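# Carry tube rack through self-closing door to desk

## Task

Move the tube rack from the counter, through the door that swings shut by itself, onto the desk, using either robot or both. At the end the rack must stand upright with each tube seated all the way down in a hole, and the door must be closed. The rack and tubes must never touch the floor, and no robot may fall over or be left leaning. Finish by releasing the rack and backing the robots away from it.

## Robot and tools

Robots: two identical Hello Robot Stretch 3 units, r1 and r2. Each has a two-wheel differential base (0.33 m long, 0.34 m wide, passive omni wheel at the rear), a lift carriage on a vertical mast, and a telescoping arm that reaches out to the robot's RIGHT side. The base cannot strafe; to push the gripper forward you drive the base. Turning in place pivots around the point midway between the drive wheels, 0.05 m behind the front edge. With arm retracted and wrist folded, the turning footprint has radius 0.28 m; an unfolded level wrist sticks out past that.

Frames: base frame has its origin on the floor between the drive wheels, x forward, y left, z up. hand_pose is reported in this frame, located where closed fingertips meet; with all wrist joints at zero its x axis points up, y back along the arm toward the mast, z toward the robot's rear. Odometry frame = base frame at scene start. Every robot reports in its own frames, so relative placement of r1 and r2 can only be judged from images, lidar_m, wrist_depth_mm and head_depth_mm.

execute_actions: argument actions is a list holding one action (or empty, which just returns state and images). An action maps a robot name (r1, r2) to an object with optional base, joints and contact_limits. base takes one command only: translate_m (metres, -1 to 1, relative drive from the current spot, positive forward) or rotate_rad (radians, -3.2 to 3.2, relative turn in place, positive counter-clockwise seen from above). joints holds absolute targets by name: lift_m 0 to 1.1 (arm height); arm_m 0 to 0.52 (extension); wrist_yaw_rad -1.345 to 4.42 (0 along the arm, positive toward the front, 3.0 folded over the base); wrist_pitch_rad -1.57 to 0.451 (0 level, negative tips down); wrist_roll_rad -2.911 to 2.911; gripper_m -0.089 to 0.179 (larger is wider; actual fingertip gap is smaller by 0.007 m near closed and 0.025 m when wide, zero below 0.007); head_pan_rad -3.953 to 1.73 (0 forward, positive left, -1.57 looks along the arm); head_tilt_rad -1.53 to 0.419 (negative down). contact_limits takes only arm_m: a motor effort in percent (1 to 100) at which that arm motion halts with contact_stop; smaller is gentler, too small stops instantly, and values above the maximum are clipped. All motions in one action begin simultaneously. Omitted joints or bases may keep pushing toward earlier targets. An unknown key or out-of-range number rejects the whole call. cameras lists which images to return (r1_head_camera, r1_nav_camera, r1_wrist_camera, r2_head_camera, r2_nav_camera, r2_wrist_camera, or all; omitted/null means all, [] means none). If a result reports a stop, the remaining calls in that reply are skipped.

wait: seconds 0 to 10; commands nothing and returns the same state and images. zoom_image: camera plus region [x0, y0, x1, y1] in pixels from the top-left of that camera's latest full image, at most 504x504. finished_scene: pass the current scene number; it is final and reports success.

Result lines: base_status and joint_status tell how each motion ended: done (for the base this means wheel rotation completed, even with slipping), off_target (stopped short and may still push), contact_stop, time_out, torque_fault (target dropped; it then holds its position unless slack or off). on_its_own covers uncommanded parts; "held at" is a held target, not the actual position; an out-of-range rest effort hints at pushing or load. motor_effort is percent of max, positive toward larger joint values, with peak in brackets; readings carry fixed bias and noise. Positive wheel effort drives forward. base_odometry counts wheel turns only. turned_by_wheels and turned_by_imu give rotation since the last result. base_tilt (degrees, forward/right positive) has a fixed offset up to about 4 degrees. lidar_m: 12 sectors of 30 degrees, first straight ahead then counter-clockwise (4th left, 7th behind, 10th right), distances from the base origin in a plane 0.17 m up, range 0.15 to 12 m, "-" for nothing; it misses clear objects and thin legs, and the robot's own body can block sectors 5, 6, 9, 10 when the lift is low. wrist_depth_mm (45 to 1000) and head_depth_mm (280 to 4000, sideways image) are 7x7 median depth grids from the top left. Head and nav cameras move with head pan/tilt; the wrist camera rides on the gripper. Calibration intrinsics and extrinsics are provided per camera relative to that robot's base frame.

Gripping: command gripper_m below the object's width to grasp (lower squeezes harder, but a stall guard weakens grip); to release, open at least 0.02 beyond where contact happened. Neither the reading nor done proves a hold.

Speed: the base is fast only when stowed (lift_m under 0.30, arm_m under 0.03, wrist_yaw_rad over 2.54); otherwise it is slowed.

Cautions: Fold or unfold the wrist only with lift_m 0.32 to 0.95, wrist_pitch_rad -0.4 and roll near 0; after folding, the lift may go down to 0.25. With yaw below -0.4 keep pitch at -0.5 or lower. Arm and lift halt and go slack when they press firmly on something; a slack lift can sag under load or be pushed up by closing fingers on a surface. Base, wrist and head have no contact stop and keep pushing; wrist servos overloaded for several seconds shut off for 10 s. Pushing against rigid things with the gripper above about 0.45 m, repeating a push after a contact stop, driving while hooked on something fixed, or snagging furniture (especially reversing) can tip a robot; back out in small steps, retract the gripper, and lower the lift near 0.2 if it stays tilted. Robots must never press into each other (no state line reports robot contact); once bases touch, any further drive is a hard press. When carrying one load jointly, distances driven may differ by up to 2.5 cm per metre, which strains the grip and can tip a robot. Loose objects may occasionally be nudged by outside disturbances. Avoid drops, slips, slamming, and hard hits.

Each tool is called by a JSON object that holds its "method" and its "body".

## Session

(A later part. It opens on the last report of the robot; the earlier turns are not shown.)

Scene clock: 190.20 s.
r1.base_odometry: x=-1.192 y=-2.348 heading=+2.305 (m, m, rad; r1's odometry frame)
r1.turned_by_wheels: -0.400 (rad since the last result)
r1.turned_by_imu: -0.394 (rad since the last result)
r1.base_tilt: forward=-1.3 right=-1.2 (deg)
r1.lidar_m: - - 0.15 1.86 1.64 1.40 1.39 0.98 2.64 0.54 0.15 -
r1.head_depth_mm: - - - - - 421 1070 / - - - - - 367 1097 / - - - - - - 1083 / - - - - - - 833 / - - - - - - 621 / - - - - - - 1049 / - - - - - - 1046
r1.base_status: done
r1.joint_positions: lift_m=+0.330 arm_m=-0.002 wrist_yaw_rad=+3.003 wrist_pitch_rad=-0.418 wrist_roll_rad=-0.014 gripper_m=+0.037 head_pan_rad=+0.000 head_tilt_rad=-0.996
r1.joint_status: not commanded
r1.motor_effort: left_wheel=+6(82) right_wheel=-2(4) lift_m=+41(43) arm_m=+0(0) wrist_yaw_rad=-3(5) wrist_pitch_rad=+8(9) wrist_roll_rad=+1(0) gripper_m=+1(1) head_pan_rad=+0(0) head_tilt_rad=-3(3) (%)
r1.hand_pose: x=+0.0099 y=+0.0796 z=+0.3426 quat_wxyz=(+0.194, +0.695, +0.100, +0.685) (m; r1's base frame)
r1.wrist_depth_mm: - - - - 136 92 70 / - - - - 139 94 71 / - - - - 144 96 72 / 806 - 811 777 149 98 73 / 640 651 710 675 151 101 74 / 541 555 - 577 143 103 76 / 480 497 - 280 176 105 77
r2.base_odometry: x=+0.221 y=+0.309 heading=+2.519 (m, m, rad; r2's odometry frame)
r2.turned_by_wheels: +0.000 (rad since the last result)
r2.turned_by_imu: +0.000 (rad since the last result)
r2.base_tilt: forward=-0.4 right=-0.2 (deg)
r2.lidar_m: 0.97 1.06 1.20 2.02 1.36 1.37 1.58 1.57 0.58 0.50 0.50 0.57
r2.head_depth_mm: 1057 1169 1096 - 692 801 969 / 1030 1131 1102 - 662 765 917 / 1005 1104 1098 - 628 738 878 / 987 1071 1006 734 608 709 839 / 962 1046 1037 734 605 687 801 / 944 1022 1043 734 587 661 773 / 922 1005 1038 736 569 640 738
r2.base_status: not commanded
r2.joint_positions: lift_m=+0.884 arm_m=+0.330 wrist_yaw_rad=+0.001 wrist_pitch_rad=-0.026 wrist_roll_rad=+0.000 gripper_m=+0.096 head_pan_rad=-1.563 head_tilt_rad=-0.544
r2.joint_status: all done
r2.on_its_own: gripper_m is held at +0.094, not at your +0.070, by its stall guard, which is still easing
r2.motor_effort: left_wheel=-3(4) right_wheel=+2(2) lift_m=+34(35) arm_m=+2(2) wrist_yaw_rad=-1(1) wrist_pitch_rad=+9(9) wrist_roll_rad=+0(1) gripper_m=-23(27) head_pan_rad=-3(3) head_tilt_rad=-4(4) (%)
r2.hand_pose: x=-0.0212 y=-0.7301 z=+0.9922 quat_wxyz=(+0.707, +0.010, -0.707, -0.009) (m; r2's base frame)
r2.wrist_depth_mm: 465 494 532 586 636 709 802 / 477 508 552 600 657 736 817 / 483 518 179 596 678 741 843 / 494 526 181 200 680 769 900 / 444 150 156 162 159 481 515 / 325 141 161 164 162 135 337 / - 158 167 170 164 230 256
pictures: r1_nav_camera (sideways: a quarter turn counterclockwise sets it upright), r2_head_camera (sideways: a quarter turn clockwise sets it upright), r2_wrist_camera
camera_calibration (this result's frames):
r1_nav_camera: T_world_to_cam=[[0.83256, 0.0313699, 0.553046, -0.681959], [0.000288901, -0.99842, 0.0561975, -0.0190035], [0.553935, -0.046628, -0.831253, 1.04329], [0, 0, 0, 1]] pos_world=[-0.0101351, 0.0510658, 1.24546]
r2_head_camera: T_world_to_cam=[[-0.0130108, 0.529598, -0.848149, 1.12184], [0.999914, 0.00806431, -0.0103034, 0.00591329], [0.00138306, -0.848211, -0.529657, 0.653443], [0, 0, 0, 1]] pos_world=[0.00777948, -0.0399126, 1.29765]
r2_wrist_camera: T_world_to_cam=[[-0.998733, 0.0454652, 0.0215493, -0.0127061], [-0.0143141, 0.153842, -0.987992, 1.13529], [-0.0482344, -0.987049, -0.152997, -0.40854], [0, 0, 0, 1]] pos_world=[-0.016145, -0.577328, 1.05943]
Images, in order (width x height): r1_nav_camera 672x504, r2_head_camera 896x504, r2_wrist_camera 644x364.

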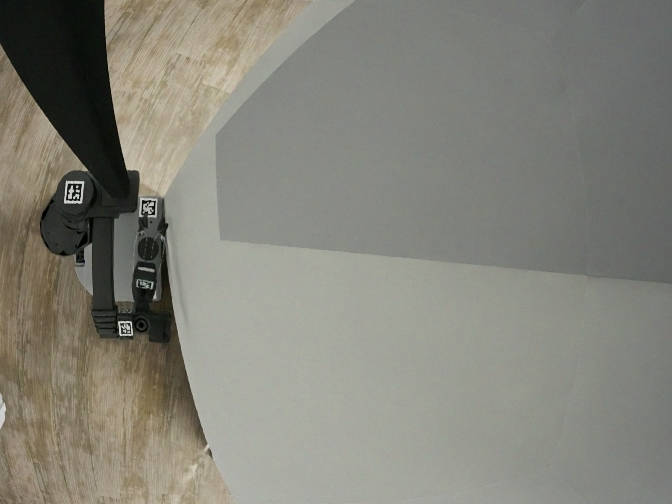

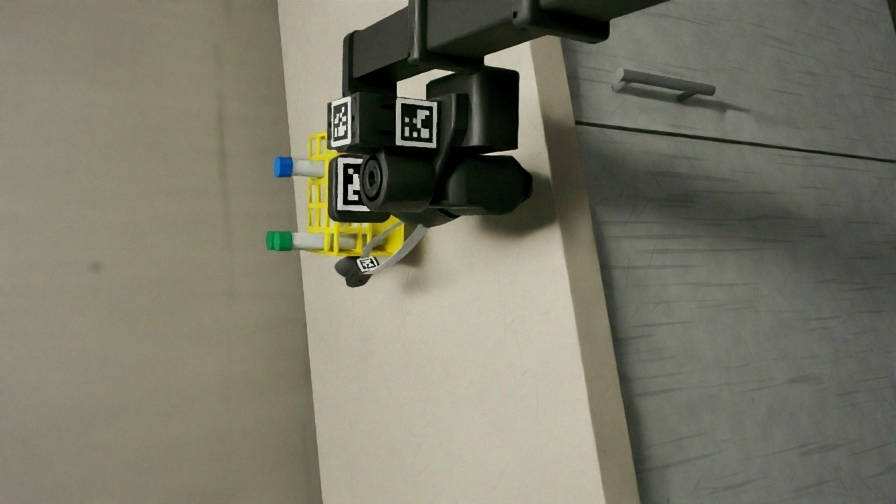

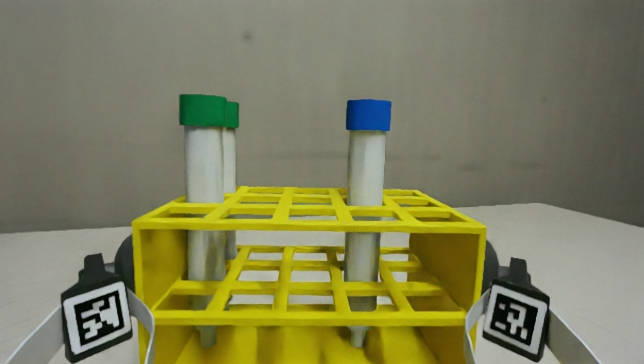

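{"method": "execute_actions", "body": {"actions": [{"r1":{"base":{"translate_m":0.25}},"r2":{"joints":{"gripper_m":0.10,"arm_m":0.0}}}], "cameras": ["r2_wrist_camera"]}}

{"method": "execute_actions", "body": {"actions": [{"r1":{"base":{"rotate_rad":-0.35}},"r2":{"joints":{"wrist_yaw_rad":0.8}}}], "cameras": ["r1_nav_camera","r2_wrist_camera"]}}

Scene clock: 198.43 s.
r1.base_odometry: x=-1.359 y=-2.163 heading=+2.305 (m, m, rad; r1's odometry frame)
r1.turned_by_wheels: +0.000 (rad since the last result)
r1.turned_by_imu: -0.001 (rad since the last result)
r1.base_tilt: forward=-1.2 right=-1.3 (deg)
r1.lidar_m: - - 0.15 1.81 1.94 1.64 1.64 1.20 2.80 0.19 0.15 -
r1.head_depth_mm: - - - - - - 686 / - - - - - - 456 / - - - - - - 636 / - - - - - 374 1036 / - - - - - 417 1103 / - - - - - 515 1072 / - - - - - 1133 1074
r1.base_status: done
r1.joint_positions: lift_m=+0.330 arm_m=-0.002 wrist_yaw_rad=+3.002 wrist_pitch_rad=-0.418 wrist_roll_rad=-0.014 gripper_m=+0.037 head_pan_rad=+0.001 head_tilt_rad=-1.000
r1.joint_status: not commanded
r1.motor_effort: left_wheel=+3(24) right_wheel=+6(18) lift_m=+40(40) arm_m=+0(0) wrist_yaw_rad=-1(6) wrist_pitch_rad=+8(8) wrist_roll_rad=+1(0) gripper_m=+0(2) head_pan_rad=-1(1) head_tilt_rad=-1(3) (%)
r1.hand_pose: x=+0.0100 y=+0.0796 z=+0.3426 quat_wxyz=(+0.194, +0.695, +0.100, +0.685) (m; r1's base frame)
r1.wrist_depth_mm: - - - - - 143 93 / - - - - - 141 92 / - - - - - 139 91 / 783 - 855 842 272 135 90 / 650 653 725 690 260 133 89 / 543 552 - 571 211 131 88 / 470 483 - 511 277 129 87
r2.base_odometry: x=+0.221 y=+0.309 heading=+2.519 (m, m, rad; r2's odometry frame)
r2.turned_by_wheels: +0.000 (rad since the last result)
r2.turned_by_imu: +0.001 (rad since the last result)
r2.base_tilt: forward=-0.4 right=-0.3 (deg)
r2.lidar_m: 0.97 1.06 1.20 2.02 2.65 1.06 1.58 1.58 0.58 0.50 0.50 0.57
r2.head_depth_mm: 1055 1167 1029 729 690 798 - / 1034 1132 1032 731 454 771 - / 1007 1104 1040 736 462 - - / 987 1079 1042 702 457 701 845 / 962 1048 1034 735 618 687 801 / 941 1029 1039 735 588 663 772 / 918 1005 1047 735 570 639 740
r2.base_status: not commanded
r2.joint_positions: lift_m=+0.884 arm_m=+0.003 wrist_yaw_rad=+0.001 wrist_pitch_rad=-0.027 wrist_roll_rad=+0.000 gripper_m=+0.101 head_pan_rad=-1.563 head_tilt_rad=-0.544
r2.joint_status: all done
joint sent to its limit — the command would take r2.arm_m past its lower limit, so that joint was sent only as far as its limit.
r2.motor_effort: left_wheel=-4(3) right_wheel=+2(2) lift_m=+34(34) arm_m=-4(5) wrist_yaw_rad=-2(0) wrist_pitch_rad=+9(9) wrist_roll_rad=+0(1) gripper_m=-21(27) head_pan_rad=-3(2) head_tilt_rad=-4(4) (%)
r2.hand_pose: x=-0.0213 y=-0.4031 z=+0.9920 quat_wxyz=(+0.707, +0.010, -0.707, -0.010) (m; r2's base frame)
r2.wrist_depth_mm: 708 771 830 907 980 - - / 730 780 849 922 - - - / 750 802 179 928 - - - / 744 799 181 199 970 - - / 446 149 156 162 160 481 519 / 325 141 160 164 162 135 392 / - 157 166 169 163 376 441
pictures: r2_wrist_camera
camera_calibration (this result's frames):
r2_wrist_camera: T_world_to_cam=[[-0.998726, 0.0456158, 0.0215926, -0.0275976], [-0.0142884, 0.15477, -0.987847, 1.08497], [-0.0484033, -0.986897, -0.153921, -0.0847565], [0, 0, 0, 1]] pos_world=[-0.0161625, -0.250308, 1.05933]
Images, in order (width x height): r2_wrist_camera 644x364.

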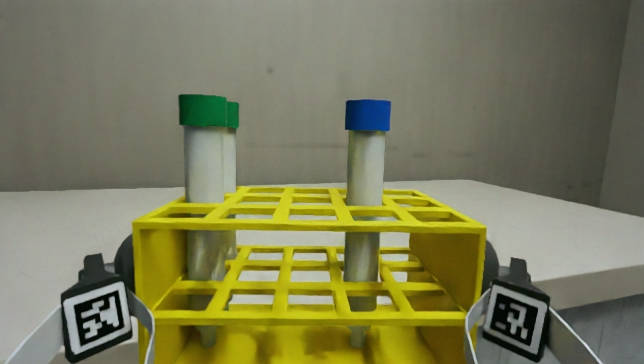

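Scene clock: 200.83 s.
r1.base_odometry: x=-1.359 y=-2.163 heading=+1.955 (m, m, rad; r1's odometry frame)
r1.turned_by_wheels: -0.350 (rad since the last result)
r1.turned_by_imu: -0.341 (rad since the last result)
r1.base_tilt: forward=-1.2 right=-1.1 (deg)
r1.lidar_m: - - 0.15 0.19 1.83 1.76 1.64 1.33 1.19 0.82 0.15 -
r1.head_depth_mm: - - - - - 444 1081 / - - - - - 436 1110 / - - - - - 373 1095 / - - - - - 372 1090 / - - - - - 347 627 / - - - - - - 1048 / - - - - - - 1043
r1.base_status: done
r1.joint_positions: lift_m=+0.330 arm_m=-0.002 wrist_yaw_rad=+3.002 wrist_pitch_rad=-0.418 wrist_roll_rad=-0.014 gripper_m=+0.037 head_pan_rad=+0.004 head_tilt_rad=-0.999
r1.joint_status: not commanded
r1.motor_effort: left_wheel=+8(64) right_wheel=-2(6) lift_m=+37(40) arm_m=+0(0) wrist_yaw_rad=-2(6) wrist_pitch_rad=+8(9) wrist_roll_rad=+1(0) gripper_m=+1(1) head_pan_rad=-2(3) head_tilt_rad=-1(1) (%)
r1.hand_pose: x=+0.0099 y=+0.0796 z=+0.3426 quat_wxyz=(+0.194, +0.695, +0.100, +0.685) (m; r1's base frame)
r1.wrist_depth_mm: - - - - 139 97 74 / - - - - 144 99 76 / - - - - 149 101 77 / 808 - 861 770 155 104 79 / 638 647 710 629 158 107 80 / 538 544 - 554 150 110 82 / 469 491 - 290 186 112 83
r2.base_odometry: x=+0.221 y=+0.309 heading=+2.519 (m, m, rad; r2's odometry frame)
r2.turned_by_wheels: +0.000 (rad since the last result)
r2.turned_by_imu: +0.000 (rad since the last result)
r2.base_tilt: forward=-0.4 right=-0.3 (deg)
r2.lidar_m: 0.97 1.05 1.20 2.02 2.64 1.07 1.58 1.58 0.58 0.50 0.50 0.57
r2.head_depth_mm: 1062 1164 1028 731 687 800 - / 1036 1141 1033 729 662 763 863 / 1005 1102 1037 734 628 738 835 / 985 1074 1037 731 607 698 - / 963 1051 1037 732 605 651 - / 942 1028 1044 734 450 451 - / 920 998 1041 734 402 415 734
r2.base_status: not commanded
r2.joint_positions: lift_m=+0.884 arm_m=+0.003 wrist_yaw_rad=+0.798 wrist_pitch_rad=-0.027 wrist_roll_rad=+0.000 gripper_m=+0.101 head_pan_rad=-1.563 head_tilt_rad=-0.544
r2.joint_status: all done
r2.motor_effort: left_wheel=-3(3) right_wheel=+2(2) lift_m=+34(34) arm_m=-3(3) wrist_yaw_rad=+2(5) wrist_pitch_rad=+9(9) wrist_roll_rad=+0(0) gripper_m=-20(20) head_pan_rad=-3(3) head_tilt_rad=-4(5) (%)
r2.hand_pose: x=+0.1614 y=-0.3260 z=+0.9920 quat_wxyz=(+0.655, +0.283, -0.648, +0.266) (m; r2's base frame)
r2.wrist_depth_mm: 915 - - 963 863 777 697 / 937 - - - 891 775 708 / 931 - 178 - 867 799 725 / 833 850 181 200 869 795 730 / 547 149 156 163 160 481 515 / 619 141 160 164 162 135 339 / - 158 167 169 163 243 258
pictures: r1_nav_camera (sideways: a quarter turn counterclockwise sets it upright), r2_wrist_camera
camera_calibration (this result's frames):
r1_nav_camera: T_world_to_cam=[[0.834084, 0.0342689, 0.550572, -0.678746], [0.00392524, -0.998412, 0.0561969, -0.0190248], [0.551624, -0.0447118, -0.832894, 1.04543], [0, 0, 0, 1]] pos_world=[-0.0104799, 0.0510085, 1.2455]
r2_wrist_camera: T_world_to_cam=[[-0.730681, -0.682377, 0.0215915, -0.129265], [-0.120673, 0.0979586, -0.987847, 1.07431], [0.671969, -0.724407, -0.153921, -0.0306139], [0, 0, 0, 1]] pos_world=[0.055761, -0.215622, 1.05933]
Images, in order (width x height): r1_nav_camera 672x504, r2_wrist_camera 644x364.

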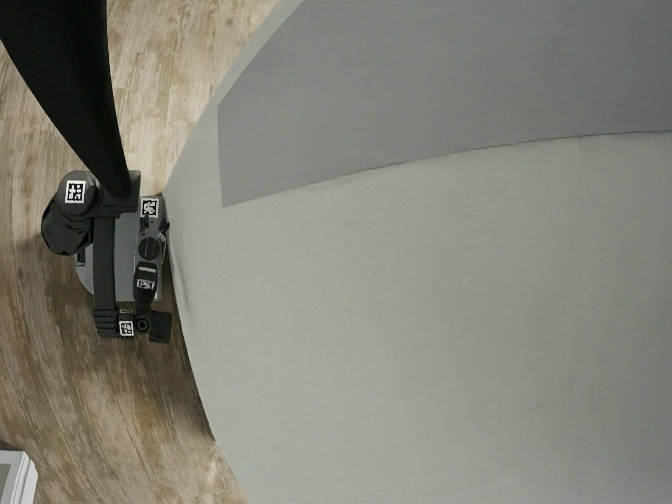

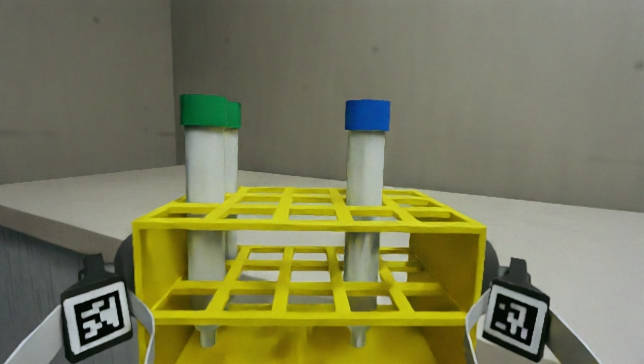

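{"method": "execute_actions", "body": {"actions": [{"r1":{"base":{"translate_m":0.2},"joints":{"head_pan_rad":-1.9,"head_tilt_rad":-0.8}},"r2":{"base":{"rotate_rad":1.745},"joints":{"wrist_yaw_rad":1.6,"head_pan_rad":0.7,"head_tilt_rad":-0.6}}}], "cameras": ["r1_nav_camera","r2_wrist_camera","r2_nav_camera","r2_head_camera"]}}

Scene clock: 215.33 s.
r1.base_odometry: x=-1.434 y=-1.977 heading=+1.955 (m, m, rad; r1's odometry frame)
r1.turned_by_wheels: +0.000 (rad since the last result)
r1.turned_by_imu: -0.005 (rad since the last result)
r1.base_tilt: forward=-1.2 right=-1.1 (deg)
r1.lidar_m: - - 0.15 1.83 1.85 1.98 1.84 1.33 1.35 0.24 0.15 -
r1.head_depth_mm: 2348 2462 2112 1678 1454 1268 1112 / 2695 2671 2111 1730 1462 1257 1108 / 2855 2695 2078 1717 1444 1255 1125 / 2730 2702 2098 1710 1448 1253 1133 / 2637 2688 2083 1701 1440 1252 1125 / 2548 2672 2077 1620 866 690 573 / 2415 658 551 474 416 370 339
r1.base_status: done
r1.joint_positions: lift_m=+0.330 arm_m=-0.002 wrist_yaw_rad=+3.002 wrist_pitch_rad=-0.418 wrist_roll_rad=-0.014 gripper_m=+0.037 head_pan_rad=-1.897 head_tilt_rad=-0.789
r1.joint_status: all done
r1.motor_effort: left_wheel=+4(26) right_wheel=+0(12) lift_m=+38(37) arm_m=+0(0) wrist_yaw_rad=-1(3) wrist_pitch_rad=+8(8) wrist_roll_rad=+0(0) gripper_m=-1(0) head_pan_rad=-3(100) head_tilt_rad=-6(22) (%)
r1.hand_pose: x=+0.0100 y=+0.0796 z=+0.3426 quat_wxyz=(+0.194, +0.695, +0.100, +0.685) (m; r1's base frame)
r1.wrist_depth_mm: - - - - 227 128 89 / - - - - 225 128 89 / - - - - 226 127 88 / 827 - 839 833 226 127 88 / 650 666 732 678 224 128 88 / 548 553 - 594 192 126 88 / 472 488 - 496 249 126 88
r2.base_odometry: x=+0.221 y=+0.309 heading=-2.019 (m, m, rad; r2's odometry frame)
r2.turned_by_wheels: +1.745 (rad since the last result)
r2.turned_by_imu: +1.776 (rad since the last result)
r2.base_tilt: forward=-0.5 right=-0.3 (deg)
r2.lidar_m: 2.65 1.04 0.87 1.58 0.79 0.53 0.50 0.50 0.64 1.06 1.07 1.35
r2.head_depth_mm: 2374 2566 2820 2279 1801 1494 1271 / 2531 2790 2960 2290 1823 1498 1270 / 2662 2909 3118 2267 1816 1496 1279 / 913 1018 2660 1273 1535 1463 1280 / 749 833 913 1048 1197 1401 1278 / 766 835 961 1194 1461 1506 1280 / 881 1017 1212 1482 1740 1521 1274
r2.base_status: done
r2.joint_positions: lift_m=+0.884 arm_m=+0.003 wrist_yaw_rad=+1.598 wrist_pitch_rad=-0.027 wrist_roll_rad=+0.000 gripper_m=+0.101 head_pan_rad=+0.693 head_tilt_rad=-0.593
r2.joint_status: all done
r2.motor_effort: left_wheel=-3(6) right_wheel=+3(5) lift_m=+34(34) arm_m=-4(3) wrist_yaw_rad=+1(3) wrist_pitch_rad=+9(9) wrist_roll_rad=+0(0) gripper_m=-19(21) head_pan_rad=+2(33) head_tilt_rad=-5(10) (%)
r2.hand_pose: x=+0.2340 y=-0.1406 z=+0.9920 quat_wxyz=(+0.500, +0.513, -0.486, +0.500) (m; r2's base frame)
r2.wrist_depth_mm: - - - - - - - / - - - - - - 981 / - - 179 - - - 991 / - - 182 200 - - 994 / - 150 156 163 159 - 988 / - 141 161 164 163 135 979 / - 158 167 170 163 - 957
pictures: r1_nav_camera (sideways: a quarter turn counterclockwise sets it upright), r2_head_camera (sideways: a quarter turn clockwise sets it upright), r2_nav_camera (sideways: a quarter turn counterclockwise sets it upright), r2_wrist_camera
camera_calibration (this result's frames):
r1_nav_camera: T_world_to_cam=[[-0.195151, -0.674477, 0.712037, -0.88285], [-0.942137, 0.330681, 0.0550219, -0.0117392], [-0.272568, -0.660099, -0.699983, 0.877635], [0, 0, 0, 1]] pos_world=[0.0558662, -0.0122541, 1.2436]
r2_head_camera: T_world_to_cam=[[-0.433309, -0.37132, -0.821197, 1.08926], [-0.63937, 0.76883, -0.0102742, 0.0158743], [0.635176, 0.520597, -0.570552, 0.702783], [0, 0, 0, 1]] pos_world=[0.0357446, 0.0263926, 1.29563]
r2_nav_camera: T_world_to_cam=[[0.413028, 0.355494, 0.83847, -1.05258], [0.67971, -0.733088, -0.024009, 0.0816227], [0.606137, 0.579833, -0.544418, 0.65738], [0, 0, 0, 1]] pos_world=[-0.0191984, 0.052851, 1.2424]
r2_wrist_camera: T_world_to_cam=[[-0.0189088, -0.999588, 0.0215876, -0.160841], [-0.154333, -0.0184146, -0.987847, 1.05642], [0.987838, -0.0220107, -0.153921, 0.0797642], [0, 0, 0, 1]] pos_world=[0.0812053, -0.139565, 1.05933]
Images, in order (width x height): r1_nav_camera 672x504, r2_head_camera 896x504, r2_nav_camera 672x504, r2_wrist_camera 644x364.

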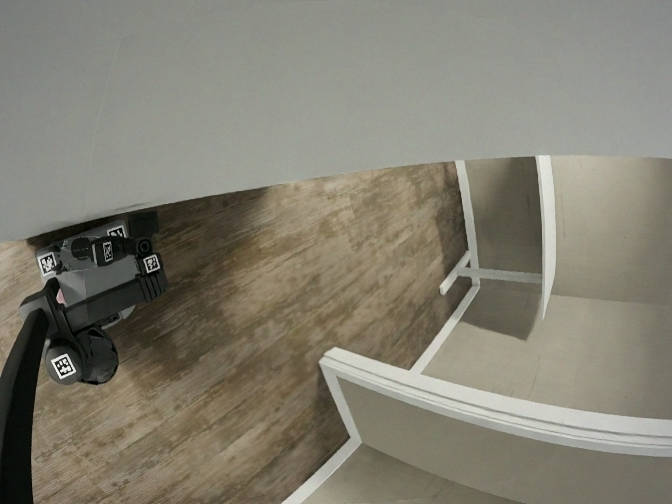

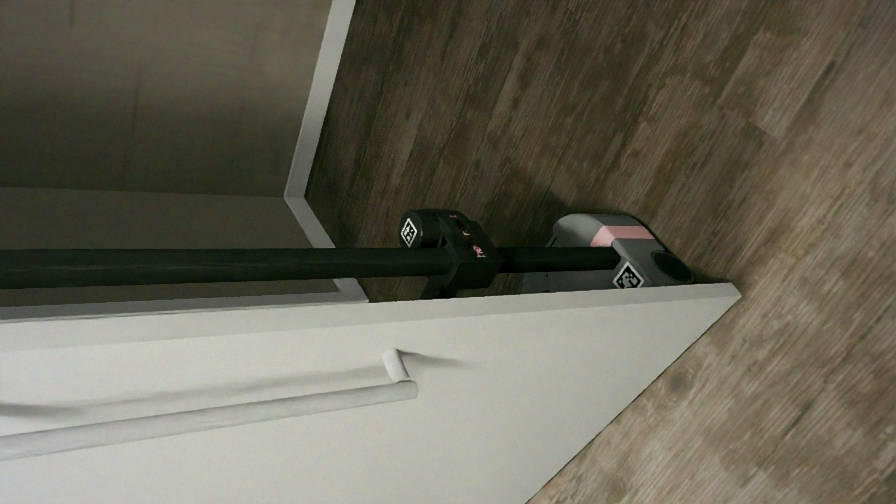

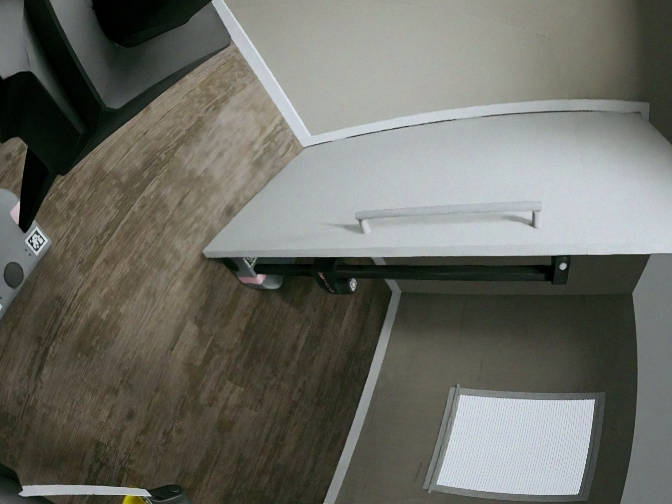

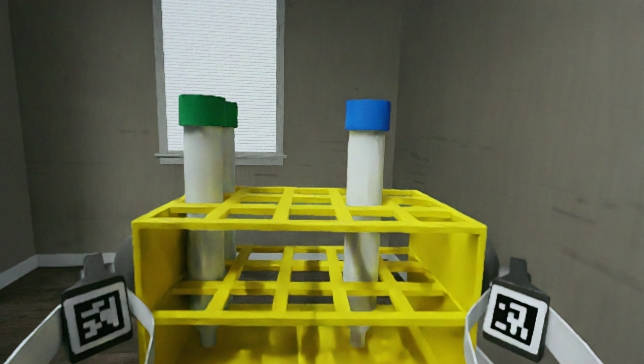

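{"method": "execute_actions", "body": {"actions": [{"r1":{"base":{"translate_m":0.15}},"r2":{"base":{"translate_m":1.0}}}], "cameras": ["r1_nav_camera"]}}

{"method": "execute_actions", "body": {"actions": [{"r2":{"base":{"translate_m":0.26}}}], "cameras": []}}

{"method": "execute_actions", "body": {"actions": [{"r2":{"base":{"rotate_rad":1.54},"joints":{"head_pan_rad":0,"head_tilt_rad":-0.6}}}], "cameras": ["r2_wrist_camera","r2_nav_camera","r2_head_camera"]}}

Scene clock: 240.07 s.
r1.base_odometry: x=-1.490 y=-1.838 heading=+1.955 (m, m, rad; r1's odometry frame)
r1.turned_by_wheels: +0.000 (rad since the last result)
r1.turned_by_imu: -0.368 (rad since the last result)
r1.base_tilt: forward=-1.4 right=-1.2 (deg)
r1.lidar_m: - - 0.15 0.19 0.77 0.77 1.98 1.93 1.40 2.84 0.15 -
r1.head_depth_mm: 1321 1618 2010 1766 1476 1273 1113 / 1180 1385 1721 1750 1469 1268 1115 / 2137 2318 1694 1750 1467 1272 1134 / 2358 2585 2147 1737 1465 1266 1130 / 2617 2778 2147 1745 1455 1254 1129 / 2820 2709 2138 1724 1455 1260 1085 / 2668 2801 2132 1724 1454 838 550
r1.base_status: done
r1.joint_positions: lift_m=+0.330 arm_m=-0.002 wrist_yaw_rad=+2.998 wrist_pitch_rad=-0.417 wrist_roll_rad=-0.014 gripper_m=+0.037 head_pan_rad=-1.893 head_tilt_rad=-0.770
r1.joint_status: not commanded
r1.motor_effort: left_wheel=+10(16) right_wheel=+6(41) lift_m=+38(38) arm_m=+0(0) wrist_yaw_rad=+1(9) wrist_pitch_rad=+8(8) wrist_roll_rad=+0(1) gripper_m=+0(0) head_pan_rad=-5(25) head_tilt_rad=-18(17) (%)
r1.hand_pose: x=+0.0109 y=+0.0795 z=+0.3427 quat_wxyz=(+0.195, +0.695, +0.098, +0.685) (m; r1's base frame)
r1.wrist_depth_mm: - - - 245 140 98 76 / - - - 262 146 101 77 / 661 - - 277 151 103 79 / 640 - 829 298 157 106 80 / 641 637 698 366 160 109 81 / 546 559 - 418 152 111 83 / 463 491 - 290 188 115 85
r2.base_odometry: x=-0.213 y=-0.592 heading=-2.019 (m, m, rad; r2's odometry frame)
r2.turned_by_wheels: +0.000 (rad since the last result)
r2.turned_by_imu: +0.009 (rad since the last result)
r2.base_tilt: forward=-0.4 right=-0.3 (deg)
r2.lidar_m: 1.66 1.68 1.90 1.38 0.82 1.59 1.50 1.52 1.01 0.94 0.96 1.22
r2.head_depth_mm: 1482 1583 1757 1958 1807 1496 1274 / 1564 1688 1874 2070 1817 1496 1274 / 1679 1824 2018 2181 1804 1494 1273 / 1753 1950 2225 2309 1818 1498 1284 / 1906 2119 2341 2276 1831 1499 1284 / 1997 2162 2359 2299 1818 1495 1282 / 1843 1975 2099 2218 1806 1506 1278
r2.base_status: done
r2.joint_positions: lift_m=+0.884 arm_m=+0.003 wrist_yaw_rad=+1.598 wrist_pitch_rad=-0.027 wrist_roll_rad=+0.000 gripper_m=+0.101 head_pan_rad=+0.693 head_tilt_rad=-0.593
r2.joint_status: not commanded
r2.motor_effort: left_wheel=-4(5) right_wheel=+2(5) lift_m=+34(34) arm_m=-4(3) wrist_yaw_rad=+1(1) wrist_pitch_rad=+9(9) wrist_roll_rad=+0(1) gripper_m=-20(20) head_pan_rad=+2(2) head_tilt_rad=-5(5) (%)
r2.hand_pose: x=+0.2340 y=-0.1406 z=+0.9920 quat_wxyz=(+0.500, +0.513, -0.486, +0.500) (m; r2's base frame)
r2.wrist_depth_mm: - - - - - - 880 / - - - - - - 866 / - - 179 - - - 872 / - - 182 201 - - 859 / - 150 156 162 160 - 874 / - 141 160 164 162 135 874 / - 157 167 170 164 - 834
pictures: r1_nav_camera (sideways: a quarter turn counterclockwise sets it upright)
camera_calibration (this result's frames):
r1_nav_camera: T_world_to_cam=[[-0.188106, -0.661616, 0.725865, -0.900914], [-0.943013, 0.328214, 0.0547833, -0.0114247], [-0.274485, -0.674195, -0.685652, 0.859007], [0, 0, 0, 1]] pos_world=[0.0555434, -0.0131706, 1.24355]
Images, in order (width x height): r1_nav_camera 672x504.

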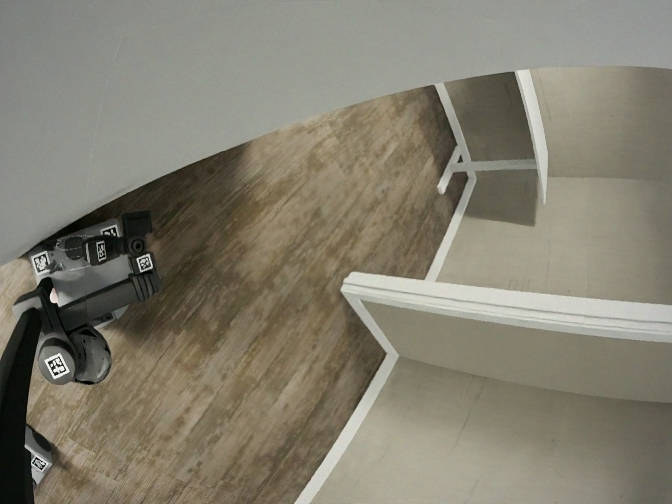

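Scene clock: 243.90 s.
r1.base_odometry: x=-1.490 y=-1.838 heading=+1.955 (m, m, rad; r1's odometry frame)
r1.turned_by_wheels: +0.000 (rad since the last result)
r1.turned_by_imu: -0.001 (rad since the last result)
r1.base_tilt: forward=-1.4 right=-1.0 (deg)
r1.lidar_m: - - 0.15 0.19 1.87 0.90 1.98 1.92 1.40 2.86 0.15 -
r1.head_depth_mm: 1316 1616 2016 1764 1479 1277 1118 / 1190 1381 1730 1757 1471 1268 1119 / 2126 2314 1691 1745 1474 1267 1134 / 2351 2606 2152 1741 1466 1261 1133 / 2624 2781 2138 1728 1468 1261 1123 / 2800 2701 2127 1731 1458 1260 1087 / 2723 2786 2117 1727 1456 836 550
r1.base_status: not commanded
r1.joint_positions: lift_m=+0.330 arm_m=-0.002 wrist_yaw_rad=+2.998 wrist_pitch_rad=-0.417 wrist_roll_rad=-0.014 gripper_m=+0.037 head_pan_rad=-1.893 head_tilt_rad=-0.770
r1.joint_status: not commanded
r1.motor_effort: left_wheel=+10(10) right_wheel=+7(6) lift_m=+37(38) arm_m=+0(0) wrist_yaw_rad=+2(1) wrist_pitch_rad=+8(8) wrist_roll_rad=+1(1) gripper_m=+0(1) head_pan_rad=-4(5) head_tilt_rad=-17(18) (%)
r1.hand_pose: x=+0.0109 y=+0.0795 z=+0.3427 quat_wxyz=(+0.195, +0.695, +0.098, +0.685) (m; r1's base frame)
r1.wrist_depth_mm: - - - 247 141 99 76 / - - - 262 145 101 77 / - - - 281 151 103 79 / 786 - 833 297 155 105 80 / 646 637 710 369 161 109 82 / 540 550 - 420 152 112 83 / 469 483 - 293 189 114 85
r2.base_odometry: x=-0.326 y=-0.827 heading=-2.019 (m, m, rad; r2's odometry frame)
r2.turned_by_wheels: +0.000 (rad since the last result)
r2.turned_by_imu: +0.002 (rad since the last result)
r2.base_tilt: forward=-0.4 right=-0.3 (deg)
r2.lidar_m: 1.40 1.42 1.80 1.82 0.92 1.00 1.75 1.46 0.99 0.92 0.93 1.18
r2.head_depth_mm: 1233 1345 1471 1630 1730 1498 1273 / 1306 1423 1584 1744 1820 1495 1275 / 1386 1499 1713 1905 1820 1496 1276 / 1470 1644 1828 2076 1831 1511 1280 / 1587 1778 1985 2222 1810 1502 1285 / 1708 1925 2181 2319 1800 1509 1290 / 1825 1997 2151 2227 1822 1506 1279
r2.base_status: done
r2.joint_positions: lift_m=+0.884 arm_m=+0.003 wrist_yaw_rad=+1.598 wrist_pitch_rad=-0.027 wrist_roll_rad=+0.000 gripper_m=+0.101 head_pan_rad=+0.693 head_tilt_rad=-0.593
r2.joint_status: not commanded
r2.motor_effort: left_wheel=-4(4) right_wheel=+2(6) lift_m=+34(34) arm_m=-4(4) wrist_yaw_rad=+1(1) wrist_pitch_rad=+9(9) wrist_roll_rad=+0(0) gripper_m=-20(20) head_pan_rad=+3(2) head_tilt_rad=-5(4) (%)
r2.hand_pose: x=+0.2340 y=-0.1406 z=+0.9920 quat_wxyz=(+0.500, +0.513, -0.486, +0.500) (m; r2's base frame)
r2.wrist_depth_mm: - - - - - - 843 / - - - - - - 844 / - - 179 - - - 833 / - - 181 200 - - 849 / - 149 157 162 160 - 840 / - 141 160 164 163 135 838 / - 157 167 170 163 - 800
pictures: none
No camera images: the call's "cameras" was empty. Leave "cameras" out to get every camera's image.

Scene clock: 247.30 s.
r1.base_odometry: x=-1.490 y=-1.838 heading=+1.955 (m, m, rad; r1's odometry frame)
r1.turned_by_wheels: +0.000 (rad since the last result)
r1.turned_by_imu: -0.001 (rad since the last result)
r1.base_tilt: forward=-1.2 right=-1.2 (deg)
r1.lidar_m: - - 0.15 0.19 1.86 1.02 1.98 1.93 1.40 2.85 0.15 -
r1.head_depth_mm: 1314 1628 2034 1775 1476 1279 1122 / 1183 1396 1721 1754 1476 1268 1114 / 2136 2340 1696 1733 1465 1267 1130 / 2369 2578 2156 1764 1457 1267 1135 / 2608 2766 2146 1748 1456 1260 1126 / 2813 2712 2147 1724 1455 1254 1089 / 2707 2739 2145 1739 1455 837 549
r1.base_status: not commanded
r1.joint_positions: lift_m=+0.330 arm_m=-0.002 wrist_yaw_rad=+2.998 wrist_pitch_rad=-0.417 wrist_roll_rad=-0.014 gripper_m=+0.037 head_pan_rad=-1.893 head_tilt_rad=-0.770
r1.joint_status: not commanded
r1.motor_effort: left_wheel=+10(10) right_wheel=+6(7) lift_m=+37(38) arm_m=+0(0) wrist_yaw_rad=+1(1) wrist_pitch_rad=+8(8) wrist_roll_rad=+0(1) gripper_m=+0(1) head_pan_rad=-5(5) head_tilt_rad=-17(17) (%)
r1.hand_pose: x=+0.0109 y=+0.0795 z=+0.3427 quat_wxyz=(+0.195, +0.695, +0.098, +0.685) (m; r1's base frame)
r1.wrist_depth_mm: - - - 247 141 98 76 / - - - 262 146 101 77 / - - - 278 150 103 79 / 813 - 825 295 156 106 80 / 636 643 721 370 161 109 82 / 555 549 - 421 152 111 83 / 471 489 - 292 188 114 85
r2.base_odometry: x=-0.326 y=-0.827 heading=-0.480 (m, m, rad; r2's odometry frame)
r2.turned_by_wheels: +1.540 (rad since the last result)
r2.turned_by_imu: +1.567 (rad since the last result)
r2.base_tilt: forward=-0.4 right=-0.2 (deg)
r2.lidar_m: 1.82 0.92 1.00 1.75 1.52 0.99 0.92 0.93 1.15 1.39 1.41 1.76
r2.head_depth_mm: 1557 1687 1881 2119 1813 297 314 / 3453 3852 2921 2141 1809 1489 1234 / 3443 3873 3118 2331 1809 1504 1274 / 3416 3860 3150 2312 1819 1499 1278 / 3353 3830 3170 2303 1808 1501 1279 / 3357 3688 3103 2301 1807 1507 1285 / 3424 3605 1710 1792 1782 1321 1245
r2.base_status: done
r2.joint_positions: lift_m=+0.884 arm_m=+0.003 wrist_yaw_rad=+1.598 wrist_pitch_rad=-0.027 wrist_roll_rad=+0.000 gripper_m=+0.101 head_pan_rad=+0.007 head_tilt_rad=-0.593
r2.joint_status: all done
r2.motor_effort: left_wheel=-3(6) right_wheel=+2(5) lift_m=+34(34) arm_m=-4(4) wrist_yaw_rad=+1(1) wrist_pitch_rad=+9(9) wrist_roll_rad=+0(0) gripper_m=-20(19) head_pan_rad=-3(28) head_tilt_rad=-5(4) (%)
r2.hand_pose: x=+0.2340 y=-0.1406 z=+0.9920 quat_wxyz=(+0.500, +0.514, -0.486, +0.500) (m; r2's base frame)
r2.wrist_depth_mm: - - - - - - - / - - - - - - - / - - 180 - - - - / - - 182 200 - - - / - 150 156 163 159 - - / - 141 160 164 162 135 - / - 158 166 169 163 - -
pictures: r2_head_camera (sideways: a quarter turn clockwise sets it upright), r2_nav_camera (sideways: a quarter turn counterclockwise sets it upright), r2_wrist_camera
camera_calibration (this result's frames):
r2_head_camera: T_world_to_cam=[[-0.570529, -0.012987, -0.821175, 1.09007], [-0.00797328, 0.999915, -0.0102742, 0.0120227], [0.821239, 0.000685717, -0.570585, 0.70169], [0, 0, 0, 1]] pos_world=[0.0457562, 0.00165385, 1.29563]
r2_nav_camera: T_world_to_cam=[[0.544811, 0.0135816, 0.838449, -1.05335], [0.0618265, -0.997798, -0.0240111, 0.0853946], [0.836276, 0.0649199, -0.544451, 0.656019], [0, 0, 0, 1]] pos_world=[0.0199862, 0.0569241, 1.2424]
r2_wrist_camera: T_world_to_cam=[[-0.018846, -0.999589, 0.021585, -0.160842], [-0.154332, -0.0184217, -0.987847, 1.05642], [0.987839, -0.0219482, -0.153922, 0.0797736], [0, 0, 0, 1]] pos_world=[0.0812048, -0.139564, 1.05933]
Images, in order (width x height): r2_head_camera 896x504, r2_nav_camera 672x504, r2_wrist_camera 644x364.

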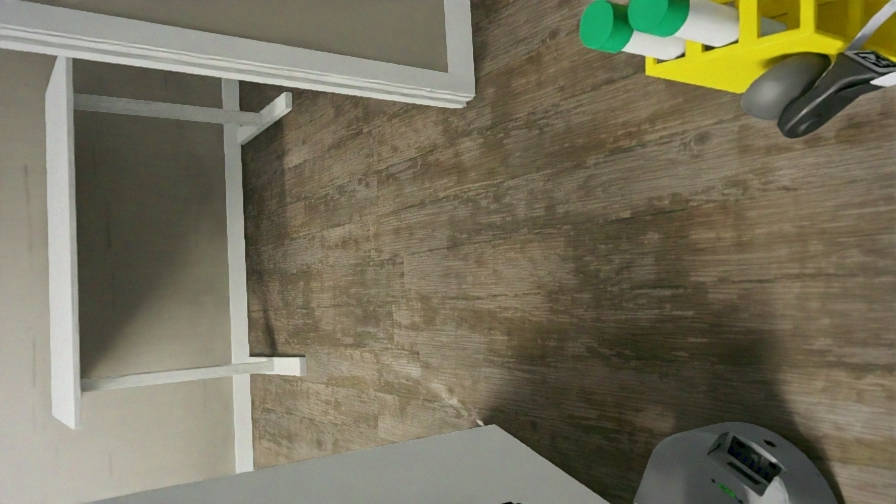

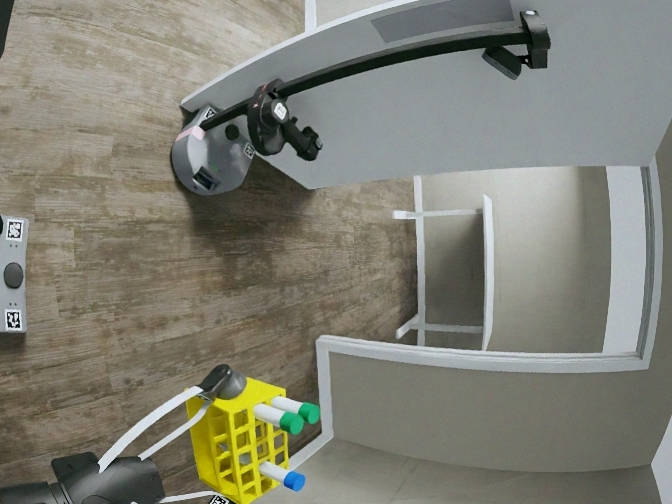

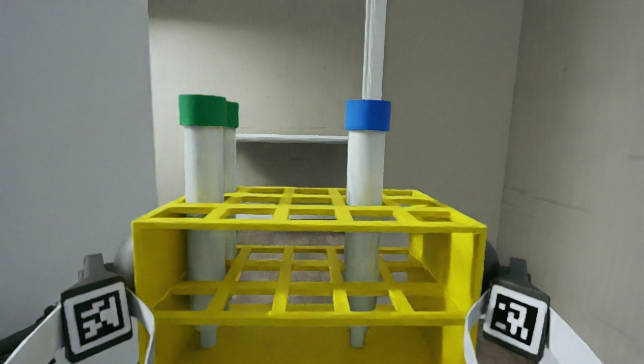

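{"method": "execute_actions", "body": {"actions": [{"r1":{"joints":{"head_tilt_rad":-0.75}},"r2":{"base":{"rotate_rad":-0.03},"joints":{"head_tilt_rad":-0.9}}}], "cameras": []}}

{"method": "execute_actions", "body": {"actions": [{"r2":{"base":{"translate_m":0.6}}}], "cameras": ["r2_nav_camera","r2_head_camera"]}}

Scene clock: 261.20 s.
r1.base_odometry: x=-1.490 y=-1.838 heading=+1.955 (m, m, rad; r1's odometry frame)
r1.turned_by_wheels: +0.000 (rad since the last result)
r1.turned_by_imu: -0.001 (rad since the last result)
r1.base_tilt: forward=-1.3 right=-1.0 (deg)
r1.lidar_m: - - 0.15 0.19 1.86 1.02 1.97 1.93 1.41 2.85 0.15 -
r1.head_depth_mm: 1304 1588 2031 1825 1517 1297 1134 / 1170 1367 1676 1820 1511 1283 1126 / 2110 2333 1645 1767 1502 1283 1124 / 2332 2666 2260 1810 1506 1283 1122 / 2586 2832 2257 1792 1496 1283 1122 / 2774 2873 2249 1796 1480 1275 1117 / 2705 2859 2233 1784 1489 975 612
r1.base_status: not commanded
r1.joint_positions: lift_m=+0.330 arm_m=-0.002 wrist_yaw_rad=+2.998 wrist_pitch_rad=-0.417 wrist_roll_rad=-0.014 gripper_m=+0.037 head_pan_rad=-1.895 head_tilt_rad=-0.735
r1.joint_status: all done
r1.motor_effort: left_wheel=+8(10) right_wheel=+5(6) lift_m=+37(37) arm_m=+0(0) wrist_yaw_rad=+1(1) wrist_pitch_rad=+8(8) wrist_roll_rad=+1(0) gripper_m=+0(1) head_pan_rad=-4(5) head_tilt_rad=-9(16) (%)
r1.hand_pose: x=+0.0109 y=+0.0795 z=+0.3427 quat_wxyz=(+0.195, +0.695, +0.098, +0.685) (m; r1's base frame)
r1.wrist_depth_mm: - - - 245 140 98 76 / - - - 261 146 100 77 / - - - 276 151 103 78 / 782 - 846 298 156 105 80 / 642 636 691 364 160 108 81 / 551 549 - 418 152 111 83 / 475 498 - 290 187 114 85
r2.base_odometry: x=-0.326 y=-0.827 heading=-0.510 (m, m, rad; r2's odometry frame)
r2.turned_by_wheels: -0.030 (rad since the last result)
r2.turned_by_imu: -0.030 (rad since the last result)
r2.base_tilt: forward=-0.3 right=-0.2 (deg)
r2.lidar_m: 1.82 0.92 0.93 1.75 1.59 1.01 0.92 0.92 1.13 1.39 1.40 1.72
r2.head_depth_mm: 1666 1968 1921 310 339 1267 1139 / 2836 2055 1929 1642 1387 1271 1145 / 2892 2281 1935 1644 1445 1277 1149 / 2918 2351 1939 1661 1445 1282 1149 / 2950 2310 1938 1650 1439 1287 1144 / 2968 2327 1940 1664 1437 1286 1149 / 2985 2220 1870 1450 1371 1281 1155
r2.base_status: done
r2.joint_positions: lift_m=+0.884 arm_m=+0.003 wrist_yaw_rad=+1.598 wrist_pitch_rad=-0.027 wrist_roll_rad=+0.000 gripper_m=+0.101 head_pan_rad=+0.007 head_tilt_rad=-0.888
r2.joint_status: all done
r2.motor_effort: left_wheel=+0(1) right_wheel=-1(1) lift_m=+34(34) arm_m=-4(4) wrist_yaw_rad=+1(0) wrist_pitch_rad=+9(9) wrist_roll_rad=+0(0) gripper_m=-20(19) head_pan_rad=-2(3) head_tilt_rad=-7(31) (%)
r2.hand_pose: x=+0.2340 y=-0.1406 z=+0.9920 quat_wxyz=(+0.500, +0.514, -0.486, +0.500) (m; r2's base frame)
r2.wrist_depth_mm: - - - - - - - / - - - - - - - / - - 179 - - - - / - - 182 - - - - / - 149 156 163 159 - - / - 141 160 164 162 135 - / - 157 167 169 163 - -
pictures: none
No camera images: the call's "cameras" was empty. Leave "cameras" out to get every camera's image.

Scene clock: 268.43 s.
r1.base_odometry: x=-1.490 y=-1.838 heading=+1.955 (m, m, rad; r1's odometry frame)
r1.turned_by_wheels: +0.000 (rad since the last result)
r1.turned_by_imu: -0.002 (rad since the last result)
r1.base_tilt: forward=-1.3 right=-1.1 (deg)
r1.lidar_m: - - 0.15 0.19 1.86 1.93 0.59 1.93 1.40 2.86 0.15 -
r1.head_depth_mm: 1316 1590 2038 1831 1512 1303 1129 / 1173 1369 1674 1809 1511 1293 1131 / 2120 2336 1646 1763 1506 1294 1126 / 2330 2648 2253 1811 1504 1283 1124 / 2579 2879 2238 1808 1498 1284 1120 / 2776 2835 2253 1792 1489 1277 1113 / 2673 2839 2230 1781 1482 975 612
r1.base_status: not commanded
r1.joint_positions: lift_m=+0.330 arm_m=-0.002 wrist_yaw_rad=+2.998 wrist_pitch_rad=-0.417 wrist_roll_rad=-0.014 gripper_m=+0.037 head_pan_rad=-1.895 head_tilt_rad=-0.735
r1.joint_status: not commanded
r1.motor_effort: left_wheel=+8(8) right_wheel=+4(4) lift_m=+37(38) arm_m=+0(0) wrist_yaw_rad=+1(1) wrist_pitch_rad=+8(8) wrist_roll_rad=+1(1) gripper_m=+0(0) head_pan_rad=-4(4) head_tilt_rad=-9(8) (%)
r1.hand_pose: x=+0.0109 y=+0.0795 z=+0.3427 quat_wxyz=(+0.195, +0.695, +0.098, +0.685) (m; r1's base frame)
r1.wrist_depth_mm: - - - 245 141 98 75 / - - - 262 146 100 77 / - - - 276 150 103 78 / 800 - 819 295 156 105 80 / 650 645 713 367 161 108 81 / 538 546 - 420 152 111 83 / 468 492 - 291 188 114 84
r2.base_odometry: x=+0.198 y=-1.119 heading=-0.510 (m, m, rad; r2's odometry frame)
r2.turned_by_wheels: +0.000 (rad since the last result)
r2.turned_by_imu: +0.005 (rad since the last result)
r2.base_tilt: forward=-0.4 right=-0.2 (deg)
r2.lidar_m: 1.26 0.98 0.68 0.64 1.86 1.66 1.51 1.52 1.43 1.30 1.31 1.23
r2.head_depth_mm: 2696 1315 1448 310 336 1270 1142 / 2827 2305 1876 1650 1390 1270 1149 / 2915 2330 1916 1634 1437 1279 1145 / 2916 2340 1930 1636 1439 1273 1155 / 2951 2318 1929 1644 1438 1282 1152 / 2879 2342 1950 1648 1452 1285 1147 / 2849 2348 1940 1654 1448 1289 1152
r2.base_status: done
r2.joint_positions: lift_m=+0.884 arm_m=+0.003 wrist_yaw_rad=+1.598 wrist_pitch_rad=-0.027 wrist_roll_rad=+0.000 gripper_m=+0.101 head_pan_rad=+0.007 head_tilt_rad=-0.889
r2.joint_status: not commanded
r2.motor_effort: left_wheel=-1(3) right_wheel=+0(2) lift_m=+34(34) arm_m=-4(3) wrist_yaw_rad=+1(2) wrist_pitch_rad=+9(9) wrist_roll_rad=-1(1) gripper_m=-20(20) head_pan_rad=-3(3) head_tilt_rad=-7(6) (%)
r2.hand_pose: x=+0.2340 y=-0.1406 z=+0.9920 quat_wxyz=(+0.500, +0.514, -0.486, +0.500) (m; r2's base frame)
r2.wrist_depth_mm: - - - - - - - / - - - - - - - / - - 180 - - - - / - - 182 199 - - - / - 150 156 162 159 - - / - 141 160 164 162 135 - / - 158 167 170 163 - -
pictures: r2_head_camera (sideways: a quarter turn clockwise sets it upright), r2_nav_camera (sideways: a quarter turn counterclockwise sets it upright)
camera_calibration (this result's frames):
r2_head_camera: T_world_to_cam=[[-0.785367, -0.0143507, -0.618864, 0.827712], [-0.0107225, 0.999897, -0.00957916, 0.0111308], [0.618937, -0.000887413, -0.78544, 0.982379], [0, 0, 0, 1]] pos_world=[0.0421464, 0.00162046, 1.28395]
r2_nav_camera: T_world_to_cam=[[0.765811, 0.0149934, 0.642891, -0.79982], [0.0522234, -0.997876, -0.0389361, 0.104872], [0.640942, 0.0633916, -0.764967, 0.944044], [0, 0, 0, 1]] pos_world=[0.00195697, 0.0567964, 1.24044]
Images, in order (width x height): r2_head_camera 896x504, r2_nav_camera 672x504.

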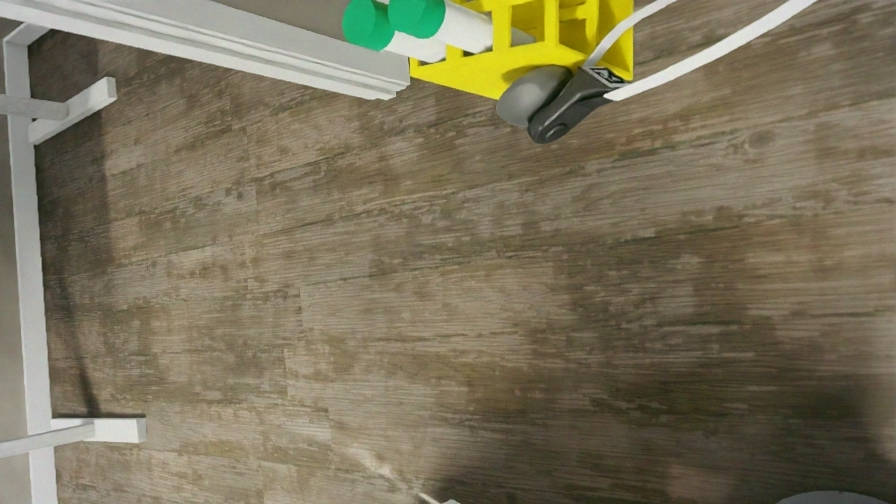

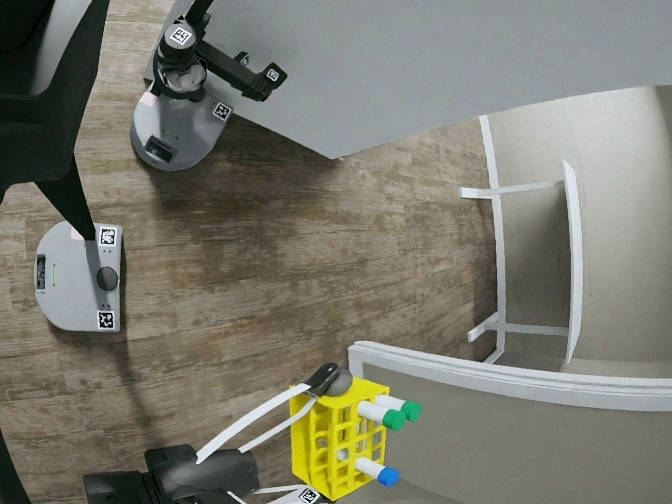

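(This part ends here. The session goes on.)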